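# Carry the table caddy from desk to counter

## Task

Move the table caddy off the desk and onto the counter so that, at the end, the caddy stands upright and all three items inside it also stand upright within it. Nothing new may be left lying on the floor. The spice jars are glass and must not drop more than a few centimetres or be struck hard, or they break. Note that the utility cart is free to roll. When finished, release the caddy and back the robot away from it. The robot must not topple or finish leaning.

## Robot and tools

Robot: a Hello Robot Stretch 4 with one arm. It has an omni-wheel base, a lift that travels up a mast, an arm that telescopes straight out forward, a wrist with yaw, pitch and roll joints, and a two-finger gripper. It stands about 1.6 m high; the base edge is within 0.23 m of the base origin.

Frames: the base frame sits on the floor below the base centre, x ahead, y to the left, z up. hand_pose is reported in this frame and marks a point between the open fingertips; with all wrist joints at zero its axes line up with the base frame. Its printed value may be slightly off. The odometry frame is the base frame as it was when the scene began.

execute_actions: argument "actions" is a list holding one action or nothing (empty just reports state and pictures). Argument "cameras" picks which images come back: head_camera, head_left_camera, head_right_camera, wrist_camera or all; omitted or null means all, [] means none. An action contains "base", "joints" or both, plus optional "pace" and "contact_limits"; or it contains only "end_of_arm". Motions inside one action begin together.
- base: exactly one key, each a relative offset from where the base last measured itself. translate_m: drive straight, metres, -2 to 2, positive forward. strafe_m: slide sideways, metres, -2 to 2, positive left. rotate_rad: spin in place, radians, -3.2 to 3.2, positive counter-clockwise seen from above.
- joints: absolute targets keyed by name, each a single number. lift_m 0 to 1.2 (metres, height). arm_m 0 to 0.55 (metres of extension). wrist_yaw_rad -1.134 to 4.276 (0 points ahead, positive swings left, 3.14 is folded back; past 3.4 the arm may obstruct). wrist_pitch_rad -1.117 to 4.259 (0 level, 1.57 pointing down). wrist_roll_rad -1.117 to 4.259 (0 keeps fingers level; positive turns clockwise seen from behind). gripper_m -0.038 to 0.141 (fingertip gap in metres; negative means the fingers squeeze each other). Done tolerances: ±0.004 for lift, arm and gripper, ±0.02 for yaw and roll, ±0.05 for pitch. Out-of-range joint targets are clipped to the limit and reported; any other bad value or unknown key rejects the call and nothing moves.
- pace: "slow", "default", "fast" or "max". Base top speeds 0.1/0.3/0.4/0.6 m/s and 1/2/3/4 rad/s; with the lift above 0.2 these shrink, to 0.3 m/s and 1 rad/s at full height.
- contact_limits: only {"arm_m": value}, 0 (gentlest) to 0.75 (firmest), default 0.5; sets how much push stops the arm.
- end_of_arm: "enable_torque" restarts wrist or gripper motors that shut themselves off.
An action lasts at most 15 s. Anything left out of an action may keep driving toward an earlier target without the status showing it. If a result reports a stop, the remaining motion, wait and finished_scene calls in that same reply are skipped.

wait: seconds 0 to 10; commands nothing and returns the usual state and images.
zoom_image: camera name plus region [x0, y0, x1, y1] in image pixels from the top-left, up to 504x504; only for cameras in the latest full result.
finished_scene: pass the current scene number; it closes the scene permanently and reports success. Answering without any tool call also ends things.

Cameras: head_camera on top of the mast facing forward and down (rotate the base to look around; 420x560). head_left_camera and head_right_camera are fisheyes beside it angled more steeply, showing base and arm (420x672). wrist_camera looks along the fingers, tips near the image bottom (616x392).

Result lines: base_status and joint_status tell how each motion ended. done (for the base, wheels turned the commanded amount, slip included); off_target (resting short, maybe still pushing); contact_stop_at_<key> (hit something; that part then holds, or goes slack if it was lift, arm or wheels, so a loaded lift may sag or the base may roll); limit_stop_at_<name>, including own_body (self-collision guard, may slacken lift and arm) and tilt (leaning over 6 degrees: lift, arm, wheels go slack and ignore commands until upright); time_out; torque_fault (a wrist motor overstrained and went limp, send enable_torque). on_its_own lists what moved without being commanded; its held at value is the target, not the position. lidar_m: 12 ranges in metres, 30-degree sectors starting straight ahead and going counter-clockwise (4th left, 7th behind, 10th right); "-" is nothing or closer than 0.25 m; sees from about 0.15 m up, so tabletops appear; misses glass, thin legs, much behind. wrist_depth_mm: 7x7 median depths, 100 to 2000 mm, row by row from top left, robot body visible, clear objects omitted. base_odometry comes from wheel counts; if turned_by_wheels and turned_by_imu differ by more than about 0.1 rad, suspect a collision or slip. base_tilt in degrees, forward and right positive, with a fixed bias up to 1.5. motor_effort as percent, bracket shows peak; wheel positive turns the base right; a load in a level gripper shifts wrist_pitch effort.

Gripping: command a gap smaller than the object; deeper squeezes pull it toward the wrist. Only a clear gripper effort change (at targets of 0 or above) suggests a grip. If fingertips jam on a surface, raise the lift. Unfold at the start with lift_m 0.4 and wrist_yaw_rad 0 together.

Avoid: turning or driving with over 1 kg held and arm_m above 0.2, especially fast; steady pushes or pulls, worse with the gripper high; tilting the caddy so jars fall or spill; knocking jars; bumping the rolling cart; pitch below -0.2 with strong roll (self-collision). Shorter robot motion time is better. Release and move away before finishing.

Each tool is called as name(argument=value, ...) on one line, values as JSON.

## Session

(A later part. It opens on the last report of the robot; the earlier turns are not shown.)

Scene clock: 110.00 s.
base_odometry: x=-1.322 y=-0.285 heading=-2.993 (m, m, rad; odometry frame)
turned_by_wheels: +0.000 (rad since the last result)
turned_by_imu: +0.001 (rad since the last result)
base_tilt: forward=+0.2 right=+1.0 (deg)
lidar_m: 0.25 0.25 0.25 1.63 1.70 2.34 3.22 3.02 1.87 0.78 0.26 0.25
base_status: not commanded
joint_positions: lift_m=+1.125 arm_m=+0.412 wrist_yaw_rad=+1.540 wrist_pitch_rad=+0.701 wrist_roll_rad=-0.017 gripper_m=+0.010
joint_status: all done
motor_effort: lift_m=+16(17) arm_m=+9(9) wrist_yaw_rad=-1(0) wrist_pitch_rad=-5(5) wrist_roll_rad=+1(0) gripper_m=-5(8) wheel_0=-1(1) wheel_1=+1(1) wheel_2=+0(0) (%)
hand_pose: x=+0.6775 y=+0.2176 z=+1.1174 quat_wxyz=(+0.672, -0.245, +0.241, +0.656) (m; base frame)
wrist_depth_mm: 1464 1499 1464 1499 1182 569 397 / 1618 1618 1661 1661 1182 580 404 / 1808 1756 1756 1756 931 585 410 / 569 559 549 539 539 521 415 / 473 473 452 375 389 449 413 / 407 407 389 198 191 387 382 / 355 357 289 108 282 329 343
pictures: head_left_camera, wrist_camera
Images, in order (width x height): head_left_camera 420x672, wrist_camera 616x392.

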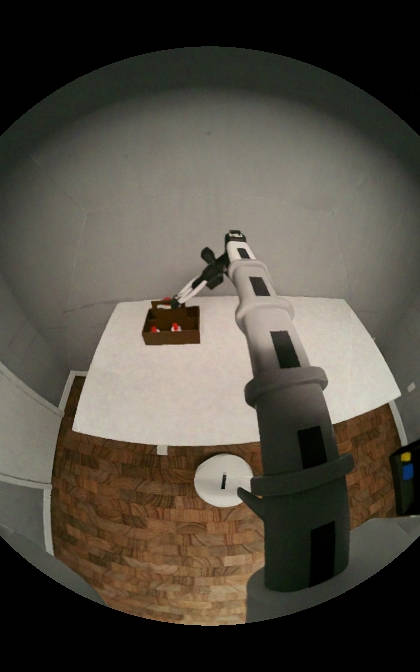

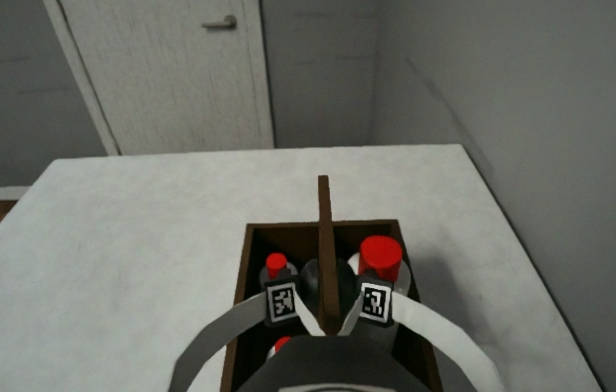

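execute_actions(actions=[{"joints": {"gripper_m": -0.025}, "pace": "slow"}], cameras=["head_left_camera", "wrist_camera"])

execute_actions(actions=[{"joints": {"lift_m": 1.15}, "pace": "slow"}], cameras=["head_left_camera", "wrist_camera"])

zoom_image(camera="head_left_camera", region=[130, 260, 230, 360])

Scene clock: 114.27 s.
base_odometry: x=-1.322 y=-0.285 heading=-2.993 (m, m, rad; odometry frame)
turned_by_wheels: +0.000 (rad since the last result)
turned_by_imu: +0.001 (rad since the last result)
base_tilt: forward=+0.4 right=+1.0 (deg)
lidar_m: 0.25 0.25 0.25 1.63 1.70 2.35 3.22 3.02 1.86 0.74 0.25 0.25
base_status: not commanded
joint_positions: lift_m=+1.125 arm_m=+0.412 wrist_yaw_rad=+1.540 wrist_pitch_rad=+0.705 wrist_roll_rad=-0.017 gripper_m=-0.025
joint_status: all done
motor_effort: lift_m=+18(18) arm_m=+9(9) wrist_yaw_rad=-1(0) wrist_pitch_rad=-16(16) wrist_roll_rad=+0(0) gripper_m=-15(12) wheel_0=-1(1) wheel_1=+0(1) wheel_2=+0(0) (%)
hand_pose: x=+0.6774 y=+0.2169 z=+1.1164 quat_wxyz=(+0.672, -0.246, +0.242, +0.655) (m; base frame)
wrist_depth_mm: 1464 1464 1499 1499 1160 569 397 / 1618 1618 1576 1661 1182 580 407 / 1808 1756 1756 1756 931 585 413 / 564 554 544 535 530 521 418 / 469 466 452 382 377 442 410 / 402 402 324 201 182 384 382 / 355 351 320 108 276 330 338
pictures: head_left_camera, wrist_camera
Images, in order (width x height): head_left_camera 420x672, wrist_camera 616x392.

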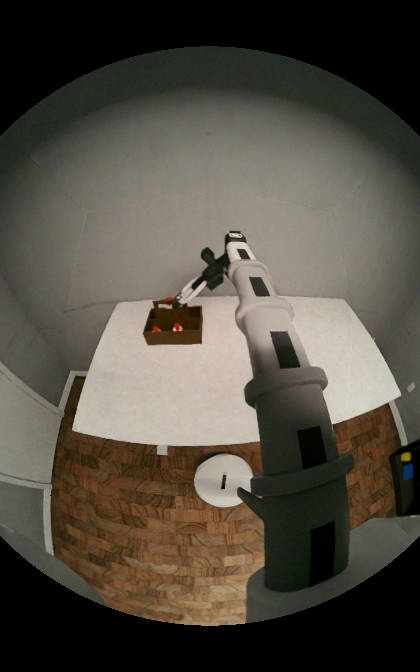

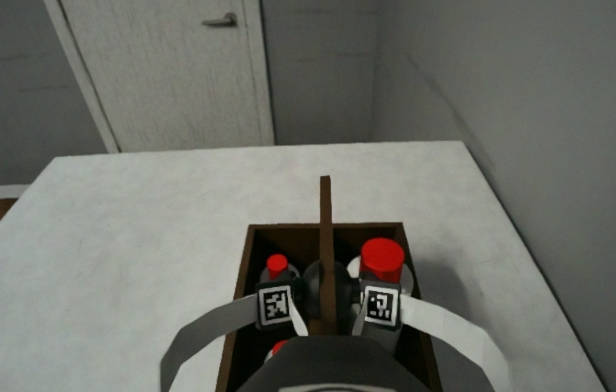

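Scene clock: 115.27 s.
base_odometry: x=-1.322 y=-0.285 heading=-2.993 (m, m, rad; odometry frame)
turned_by_wheels: +0.000 (rad since the last result)
turned_by_imu: +0.000 (rad since the last result)
base_tilt: forward=+0.5 right=+1.0 (deg)
lidar_m: 0.25 0.25 0.26 1.63 1.70 2.35 3.23 3.02 1.85 0.79 0.28 0.25
base_status: not commanded
joint_positions: lift_m=+1.149 arm_m=+0.412 wrist_yaw_rad=+1.540 wrist_pitch_rad=+0.707 wrist_roll_rad=-0.017 gripper_m=-0.025
joint_status: all done
motor_effort: lift_m=+27(27) arm_m=+8(9) wrist_yaw_rad=-1(1) wrist_pitch_rad=-21(23) wrist_roll_rad=+0(1) gripper_m=-17(15) wheel_0=-1(1) wheel_1=+1(1) wheel_2=+0(0) (%)
hand_pose: x=+0.6774 y=+0.2165 z=+1.1402 quat_wxyz=(+0.671, -0.247, +0.243, +0.655) (m; base frame)
wrist_depth_mm: 1464 1499 1464 1464 1160 569 399 / 1618 1576 1661 1618 1205 585 404 / 1863 1756 1756 1808 1078 585 413 / 603 585 580 569 569 539 415 / 500 496 480 384 384 469 418 / 430 424 325 200 183 410 404 / 379 373 322 108 276 353 364
pictures: head_left_camera, wrist_camera
Images, in order (width x height): head_left_camera 420x672, wrist_camera 616x392.

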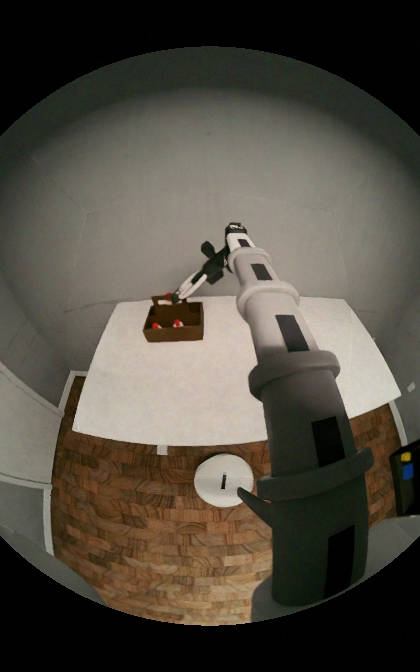

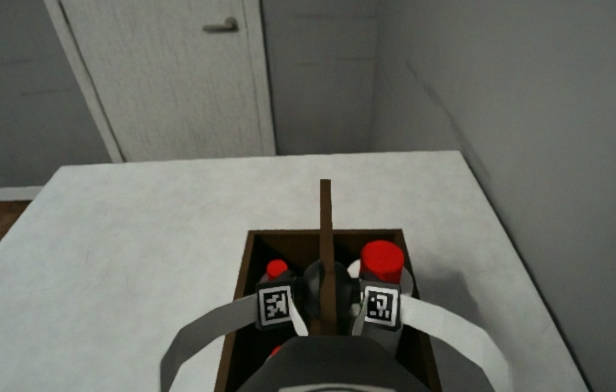

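Region (130, 260, 230, 360) of head_left_camera's 420x672 image, scaled by 5.040, with more detail than that image has.

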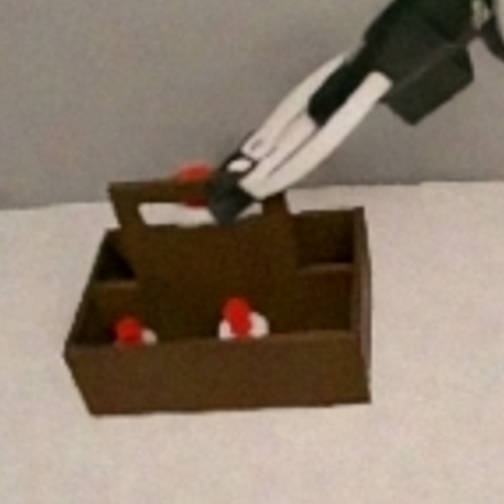

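execute_actions(actions=[{"joints": {"lift_m": 1.19, "gripper_m": -0.032}, "pace": "slow"}], cameras=["head_left_camera", "wrist_camera"])

Scene clock: 118.27 s.
base_odometry: x=-1.322 y=-0.285 heading=-2.993 (m, m, rad; odometry frame)
turned_by_wheels: +0.000 (rad since the last result)
turned_by_imu: +0.001 (rad since the last result)
base_tilt: forward=+0.4 right=+1.0 (deg)
lidar_m: 0.25 0.25 0.25 1.61 1.68 2.36 3.21 3.02 1.84 0.78 0.27 0.25
base_status: not commanded
joint_positions: lift_m=+1.189 arm_m=+0.412 wrist_yaw_rad=+1.540 wrist_pitch_rad=+0.707 wrist_roll_rad=-0.017 gripper_m=-0.031
joint_status: all done
motor_effort: lift_m=+27(27) arm_m=+9(9) wrist_yaw_rad=+0(1) wrist_pitch_rad=-22(22) wrist_roll_rad=-1(0) gripper_m=-18(17) wheel_0=-1(1) wheel_1=+0(1) wheel_2=+0(0) (%)
hand_pose: x=+0.6774 y=+0.2165 z=+1.1802 quat_wxyz=(+0.671, -0.247, +0.243, +0.655) (m; base frame)
wrist_depth_mm: 1499 1499 1464 1499 1160 564 399 / 1618 1618 1661 1618 1182 585 402 / 1808 1808 1808 1921 1255 591 410 / 1983 647 640 634 627 580 415 / 554 559 539 382 382 521 418 / 473 473 181 193 184 449 413 / 421 413 327 108 276 392 399
pictures: head_left_camera, wrist_camera
Images, in order (width x height): head_left_camera 420x672, wrist_camera 616x392.

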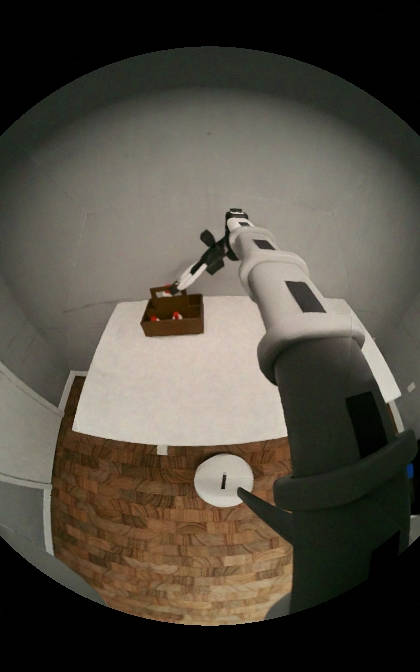

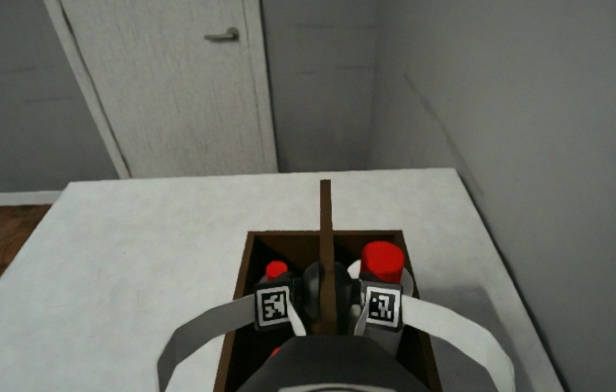

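execute_actions(actions=[{"base": {"translate_m": -2.0}, "joints": {"arm_m": 0.1, "wrist_pitch_rad": 0.68}}], cameras=["head_left_camera", "wrist_camera"])

execute_actions(actions=[{"base": {"rotate_rad": 3.14}, "pace": "slow"}])

Scene clock: 129.30 s.
base_odometry: x=+0.656 y=+0.010 heading=-2.994 (m, m, rad; odometry frame)
turned_by_wheels: +0.000 (rad since the last result)
turned_by_imu: +0.005 (rad since the last result)
base_tilt: forward=+0.3 right=+1.0 (deg)
lidar_m: 0.41 0.28 0.38 1.12 1.23 1.22 1.15 1.23 2.21 2.12 2.01 2.26
base_status: done
joint_positions: lift_m=+1.190 arm_m=+0.102 wrist_yaw_rad=+1.540 wrist_pitch_rad=+0.687 wrist_roll_rad=-0.017 gripper_m=-0.031
joint_status: all done
motor_effort: lift_m=+26(27) arm_m=-9(13) wrist_yaw_rad=-1(3) wrist_pitch_rad=-23(27) wrist_roll_rad=+0(0) gripper_m=-18(17) wheel_0=-1(6) wheel_1=-2(6) wheel_2=-1(9) (%)
hand_pose: x=+0.3667 y=+0.2202 z=+1.1847 quat_wxyz=(+0.674, -0.240, +0.236, +0.657) (m; base frame)
wrist_depth_mm: 1430 1464 1464 1430 1464 1430 1430 / 1576 1576 1576 1576 1576 1618 1576 / 1756 1499 1661 1808 1756 1756 1708 / - 1756 1618 1983 1983 1983 1921 / 1863 1756 1708 382 379 1708 1708 / 1499 1537 322 193 185 1464 1499 / 1366 1366 319 108 277 1281 1308
pictures: head_left_camera, wrist_camera
Images, in order (width x height): head_left_camera 420x672, wrist_camera 616x392.

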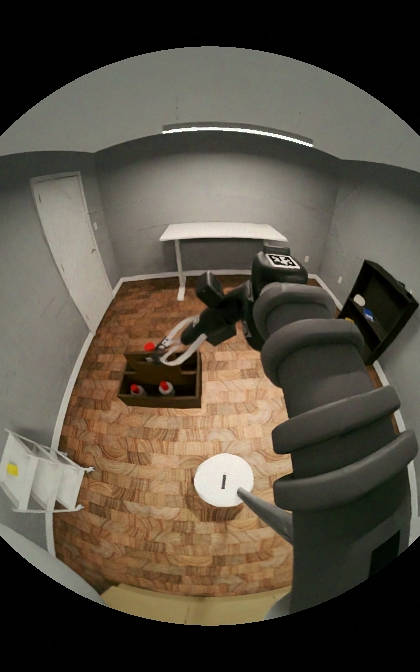

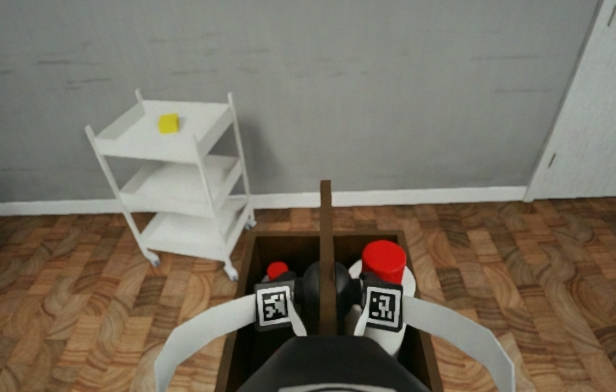

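Scene clock: 133.73 s.
base_odometry: x=+0.656 y=+0.010 heading=+0.146 (m, m, rad; odometry frame)
turned_by_wheels: +3.139 (rad since the last result)
turned_by_imu: +3.134 (rad since the last result)
base_tilt: forward=+0.4 right=+0.9 (deg)
lidar_m: 0.43 0.29 0.40 2.11 2.00 2.91 2.98 2.37 1.73 1.12 1.20 1.21
base_status: done
joint_positions: lift_m=+1.190 arm_m=+0.102 wrist_yaw_rad=+1.540 wrist_pitch_rad=+0.687 wrist_roll_rad=-0.017 gripper_m=-0.031
joint_status: not commanded
motor_effort: lift_m=+26(26) arm_m=-9(9) wrist_yaw_rad=-1(1) wrist_pitch_rad=-22(23) wrist_roll_rad=+0(0) gripper_m=-17(19) wheel_0=-2(8) wheel_1=-3(6) wheel_2=-1(8) (%)
hand_pose: x=+0.3667 y=+0.2202 z=+1.1847 quat_wxyz=(+0.674, -0.240, +0.236, +0.657) (m; base frame)
wrist_depth_mm: 1756 1863 1921 1921 1921 1863 1863 / 1921 - - - - - 1921 / - - - - - - - / - - - - - - 1921 / 1863 1808 1808 384 382 1756 1160 / 1576 1576 182 194 184 1499 1138 / 1397 1336 325 108 276 1281 1255
pictures: head_camera, head_left_camera, head_right_camera, wrist_camera
Images, in order (width x height): head_camera 420x560, head_left_camera 420x672, head_right_camera 420x672, wrist_camera 616x392.

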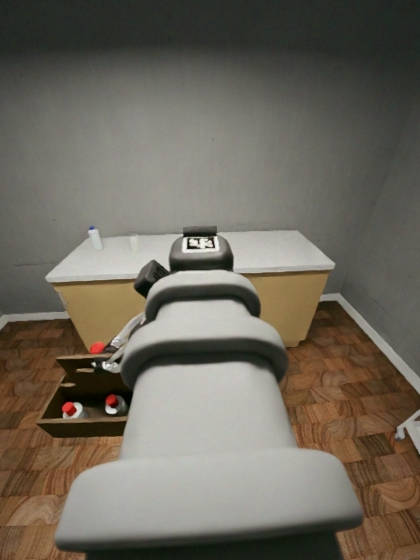

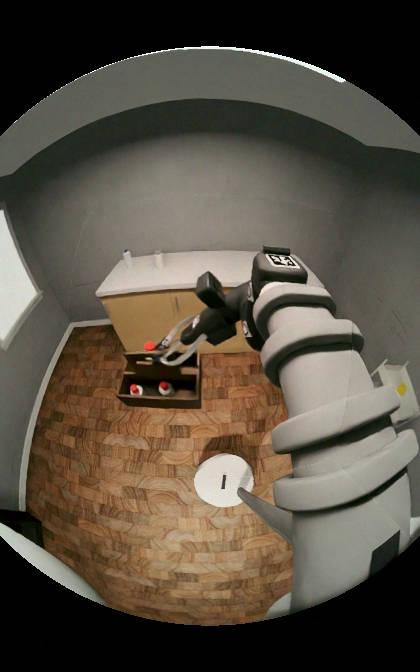

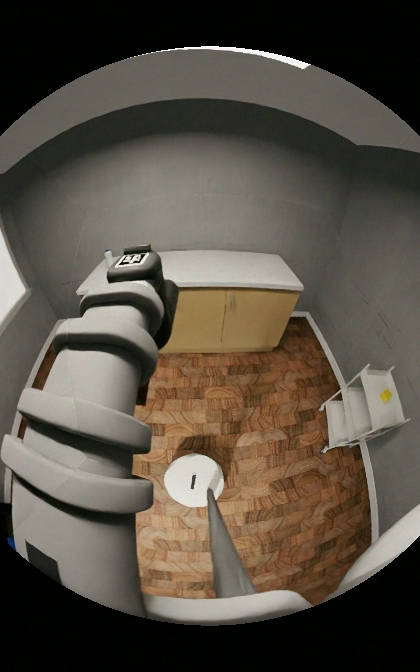

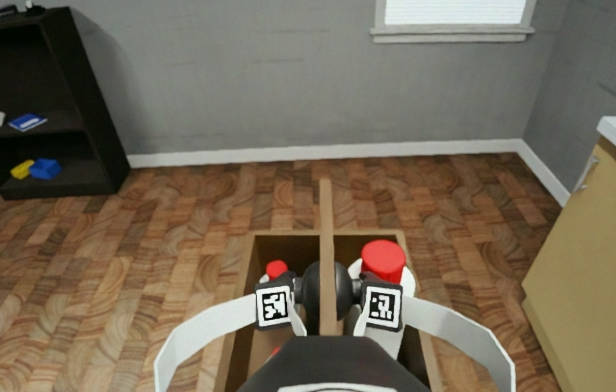

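execute_actions(actions=[{"base": {"translate_m": 0.8}, "joints": {"arm_m": 0.33}}])

Scene clock: 141.43 s.
base_odometry: x=+1.447 y=+0.126 heading=+0.146 (m, m, rad; odometry frame)
turned_by_wheels: +0.000 (rad since the last result)
turned_by_imu: +0.000 (rad since the last result)
base_tilt: forward=+0.4 right=+1.0 (deg)
lidar_m: 0.35 0.38 0.51 2.12 2.23 2.56 3.84 2.38 1.24 1.23 0.53 0.36
base_status: done
joint_positions: lift_m=+1.190 arm_m=+0.328 wrist_yaw_rad=+1.540 wrist_pitch_rad=+0.687 wrist_roll_rad=-0.017 gripper_m=-0.031
joint_status: all done
motor_effort: lift_m=+26(26) arm_m=+9(14) wrist_yaw_rad=+0(2) wrist_pitch_rad=-22(22) wrist_roll_rad=+0(1) gripper_m=-17(18) wheel_0=+1(5) wheel_1=+1(7) wheel_2=+1(9) (%)
hand_pose: x=+0.5936 y=+0.2202 z=+1.1847 quat_wxyz=(+0.674, -0.240, +0.236, +0.657) (m; base frame)
wrist_depth_mm: 1921 1921 1863 1921 1661 820 597 / - - - - 1499 854 603 / - - - 878 798 809 615 / - - 750 715 683 699 627 / 1808 1808 615 387 392 585 585 / 1537 1576 183 193 183 504 496 / 1366 1366 336 108 272 436 439
pictures: head_camera, head_left_camera, head_right_camera, wrist_camera
Images, in order (width x height): head_camera 420x560, head_left_camera 420x672, head_right_camera 420x672, wrist_camera 616x392.

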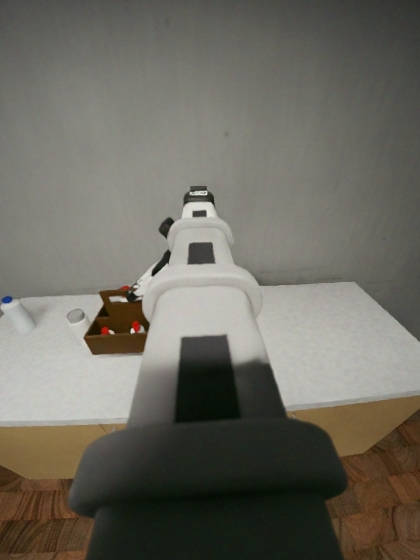

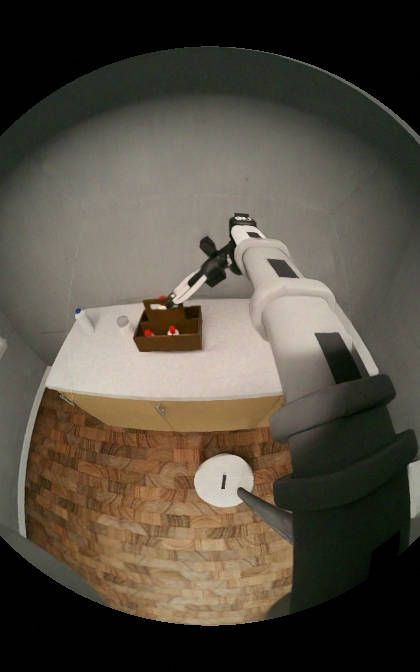

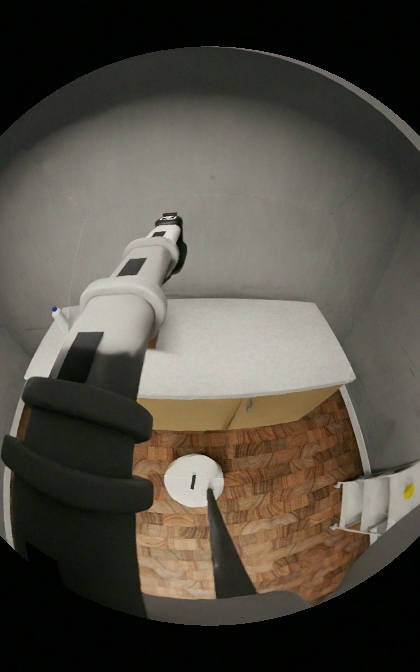

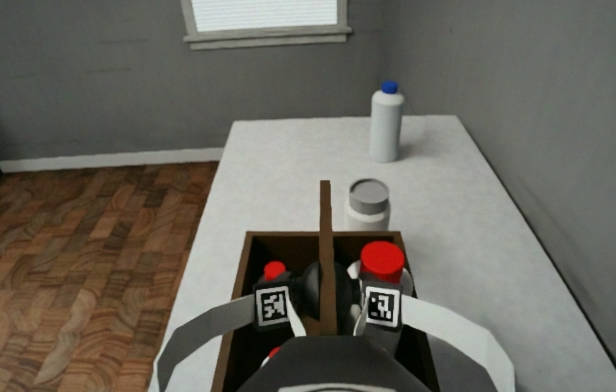

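execute_actions(actions=[{"joints": {"lift_m": 1.092}}], cameras=["head_left_camera", "wrist_camera"])

execute_actions(actions=[{"joints": {"lift_m": 1.080}, "pace": "slow"}], cameras=["head_left_camera", "wrist_camera"])

Scene clock: 145.83 s.
base_odometry: x=+1.447 y=+0.126 heading=+0.146 (m, m, rad; odometry frame)
turned_by_wheels: +0.000 (rad since the last result)
turned_by_imu: +0.001 (rad since the last result)
base_tilt: forward=+0.3 right=+1.0 (deg)
lidar_m: 0.34 0.37 0.51 2.11 2.22 2.53 3.81 2.38 1.24 1.22 0.54 0.38
base_status: not commanded
joint_positions: lift_m=+1.092 arm_m=+0.328 wrist_yaw_rad=+1.540 wrist_pitch_rad=+0.687 wrist_roll_rad=-0.017 gripper_m=-0.031
joint_status: all done
motor_effort: lift_m=+19(26) arm_m=+9(9) wrist_yaw_rad=+0(1) wrist_pitch_rad=-22(22) wrist_roll_rad=+0(0) gripper_m=-19(18) wheel_0=+1(1) wheel_1=+1(1) wheel_2=+1(1) (%)
hand_pose: x=+0.5936 y=+0.2202 z=+1.0873 quat_wxyz=(+0.674, -0.240, +0.236, +0.657) (m; base frame)
wrist_depth_mm: 1863 1983 1921 1983 1430 831 591 / - - - - 831 798 597 / - - 732 691 449 668 615 / - - 569 544 517 549 559 / 1708 1756 477 384 392 462 449 / 1464 1366 181 193 183 394 389 / 1255 373 327 108 274 340 349
pictures: head_left_camera, wrist_camera
Images, in order (width x height): head_left_camera 420x672, wrist_camera 616x392.

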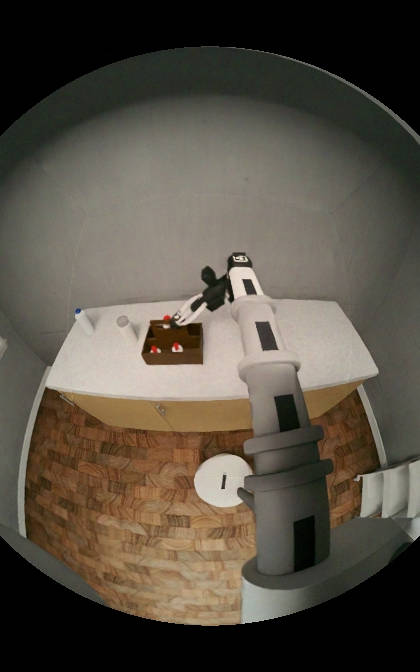

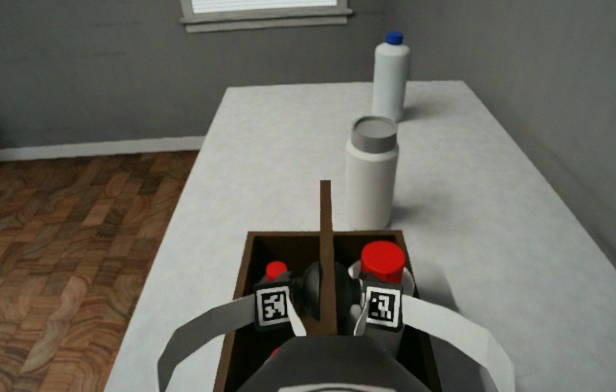

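Scene clock: 146.60 s.
base_odometry: x=+1.447 y=+0.126 heading=+0.146 (m, m, rad; odometry frame)
turned_by_wheels: +0.000 (rad since the last result)
turned_by_imu: +0.000 (rad since the last result)
base_tilt: forward=+0.4 right=+1.0 (deg)
lidar_m: 0.34 0.36 0.52 2.11 2.22 2.54 3.81 2.38 1.24 1.24 0.54 0.36
base_status: not commanded
joint_positions: lift_m=+1.080 arm_m=+0.328 wrist_yaw_rad=+1.540 wrist_pitch_rad=+0.687 wrist_roll_rad=-0.017 gripper_m=-0.031
joint_status: all done
motor_effort: lift_m=+18(17) arm_m=+9(9) wrist_yaw_rad=-1(0) wrist_pitch_rad=-21(22) wrist_roll_rad=+0(0) gripper_m=-18(17) wheel_0=+2(1) wheel_1=+1(1) wheel_2=+0(1) (%)
hand_pose: x=+0.5936 y=+0.2203 z=+1.0755 quat_wxyz=(+0.674, -0.240, +0.236, +0.657) (m; base frame)
wrist_depth_mm: 1863 1921 1983 1983 1397 831 591 / - - - 878 809 809 603 / - - 715 676 430 654 597 / - - 549 525 500 530 525 / 1618 1661 452 379 377 449 439 / 1464 424 182 194 185 384 379 / 1255 362 322 108 277 329 340
pictures: head_left_camera, wrist_camera
Images, in order (width x height): head_left_camera 420x672, wrist_camera 616x392.

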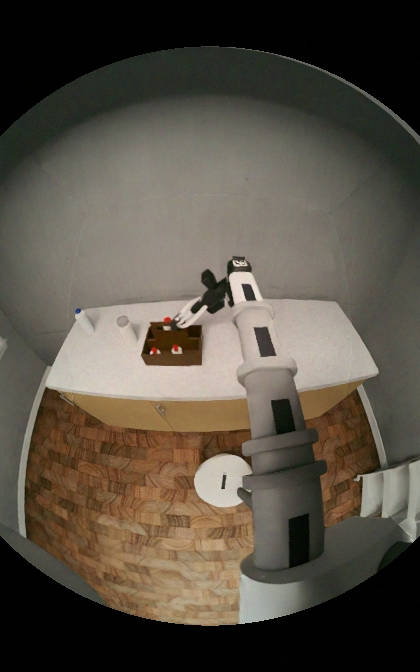

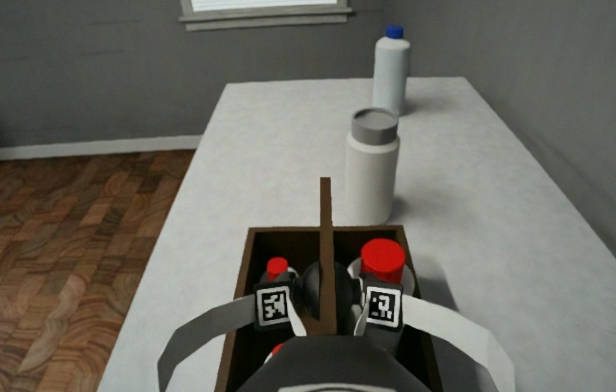

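execute_actions(actions=[{"joints": {"gripper_m": 0.025}, "pace": "slow"}], cameras=["head_left_camera", "wrist_camera"])

execute_actions(actions=[{"joints": {"lift_m": 1.17}}], cameras=["head_left_camera", "wrist_camera"])

Scene clock: 150.90 s.
base_odometry: x=+1.447 y=+0.126 heading=+0.146 (m, m, rad; odometry frame)
turned_by_wheels: +0.000 (rad since the last result)
turned_by_imu: +0.001 (rad since the last result)
base_tilt: forward=+0.3 right=+1.0 (deg)
lidar_m: 0.34 0.37 0.51 2.09 2.19 2.54 3.83 2.40 1.25 1.23 0.51 0.38
base_status: not commanded
joint_positions: lift_m=+1.080 arm_m=+0.328 wrist_yaw_rad=+1.540 wrist_pitch_rad=+0.682 wrist_roll_rad=-0.017 gripper_m=+0.025
joint_status: all done
motor_effort: lift_m=+19(19) arm_m=+9(9) wrist_yaw_rad=-1(0) wrist_pitch_rad=-7(20) wrist_roll_rad=+0(0) gripper_m=-3(14) wheel_0=+1(1) wheel_1=+1(1) wheel_2=+1(1) (%)
hand_pose: x=+0.5937 y=+0.2211 z=+1.0765 quat_wxyz=(+0.675, -0.238, +0.235, +0.658) (m; base frame)
wrist_depth_mm: 1921 1921 1921 1921 1430 842 580 / - - - 891 820 788 609 / - - 723 683 439 661 615 / - - 559 530 508 539 544 / 1708 1618 459 384 384 449 449 / 1464 430 382 200 190 387 384 / 1281 364 286 108 283 334 342
pictures: head_left_camera, wrist_camera
Images, in order (width x height): head_left_camera 420x672, wrist_camera 616x392.

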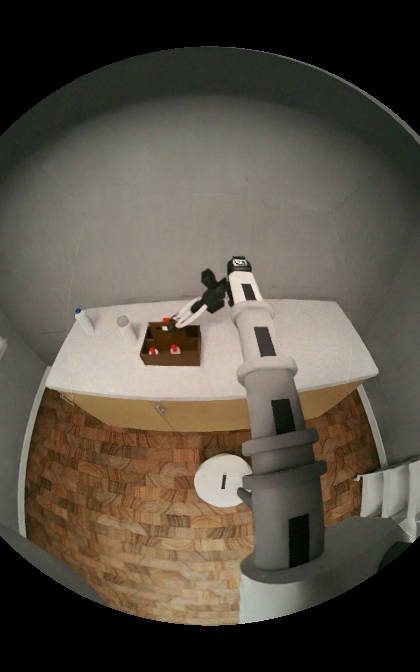

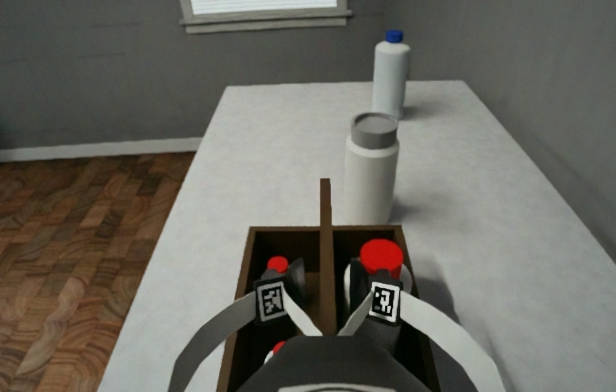

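Scene clock: 152.27 s.
base_odometry: x=+1.447 y=+0.126 heading=+0.146 (m, m, rad; odometry frame)
turned_by_wheels: +0.000 (rad since the last result)
turned_by_imu: +0.000 (rad since the last result)
base_tilt: forward=+0.4 right=+1.0 (deg)
lidar_m: 0.35 0.38 0.52 2.12 2.22 2.54 3.83 2.39 1.24 1.22 0.53 0.37
base_status: not commanded
joint_positions: lift_m=+1.170 arm_m=+0.328 wrist_yaw_rad=+1.540 wrist_pitch_rad=+0.682 wrist_roll_rad=-0.017 gripper_m=+0.025
joint_status: all done
motor_effort: lift_m=+24(23) arm_m=+8(8) wrist_yaw_rad=-1(1) wrist_pitch_rad=-7(7) wrist_roll_rad=+0(0) gripper_m=-4(4) wheel_0=+1(1) wheel_1=+1(1) wheel_2=+1(0) (%)
hand_pose: x=+0.5937 y=+0.2211 z=+1.1660 quat_wxyz=(+0.675, -0.238, +0.235, +0.658) (m; base frame)
wrist_depth_mm: 1921 1863 1983 1863 1661 831 591 / - - - - 1464 854 603 / - - - 854 788 798 615 / - - 723 691 640 676 621 / 1756 1863 585 574 539 569 580 / 1537 1537 492 421 191 492 480 / 1366 1336 430 108 433 418 424
pictures: head_left_camera, wrist_camera
Images, in order (width x height): head_left_camera 420x672, wrist_camera 616x392.

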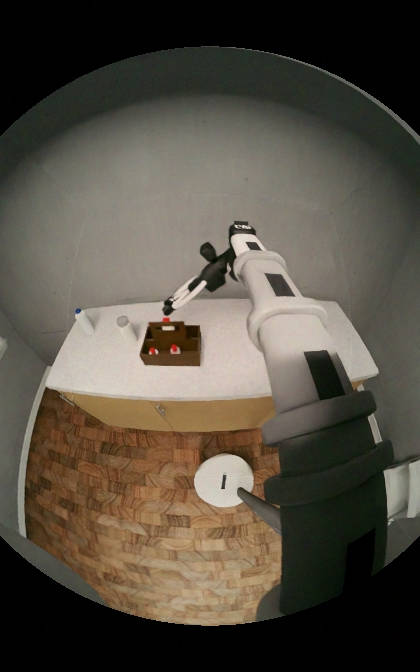

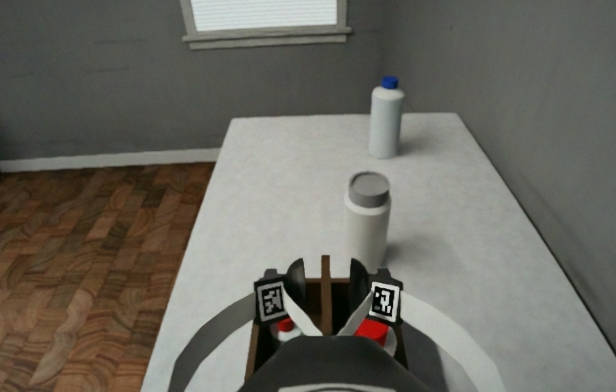

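execute_actions(actions=[{"base": {"translate_m": -0.4}, "joints": {"arm_m": 0.0}}], cameras=["head_camera", "head_left_camera"])

zoom_image(camera="head_left_camera", region=[80, 240, 240, 360])

Scene clock: 156.97 s.
base_odometry: x=+1.051 y=+0.068 heading=+0.146 (m, m, rad; odometry frame)
turned_by_wheels: +0.000 (rad since the last result)
turned_by_imu: +0.002 (rad since the last result)
base_tilt: forward=+0.4 right=+1.0 (deg)
lidar_m: 0.75 0.80 1.06 2.13 2.21 2.51 3.41 2.39 1.18 1.15 1.11 0.80
base_status: done
joint_positions: lift_m=+1.170 arm_m=+0.002 wrist_yaw_rad=+1.540 wrist_pitch_rad=+0.682 wrist_roll_rad=-0.017 gripper_m=+0.025
joint_status: all done
motor_effort: lift_m=+24(24) arm_m=-9(11) wrist_yaw_rad=-1(1) wrist_pitch_rad=-7(7) wrist_roll_rad=+0(0) gripper_m=-5(4) wheel_0=-3(6) wheel_1=-1(6) wheel_2=+0(9) (%)
hand_pose: x=+0.2668 y=+0.2212 z=+1.1661 quat_wxyz=(+0.675, -0.238, +0.235, +0.658) (m; base frame)
wrist_depth_mm: 1863 1863 1921 1863 1921 1921 1499 / 1983 - - - - - 1537 / - - - - - - 820 / - - - - - 1098 732 / 1808 1808 1808 1756 1756 1118 750 / 1537 1537 1499 1464 191 1042 741 / 1366 1366 1308 108 1308 878 759
pictures: head_camera, head_left_camera
Images, in order (width x height): head_camera 420x560, head_left_camera 420x672.

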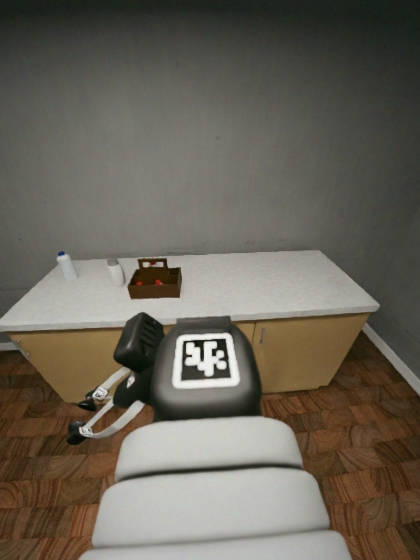

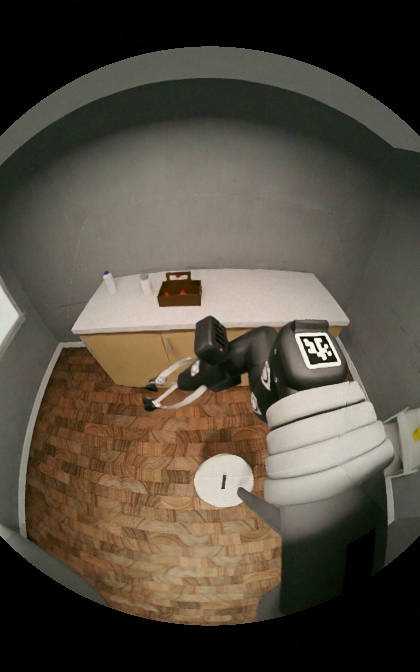

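Region (80, 240, 240, 360) of head_left_camera's 420x672 image, scaled by 3.150, with more detail than that image has; it fills the top 378 rows of this view, and the rest is white.

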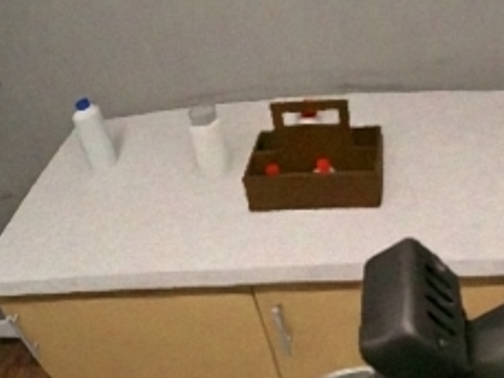

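finished_scene(scene=1)

The scene is finished: the task was done.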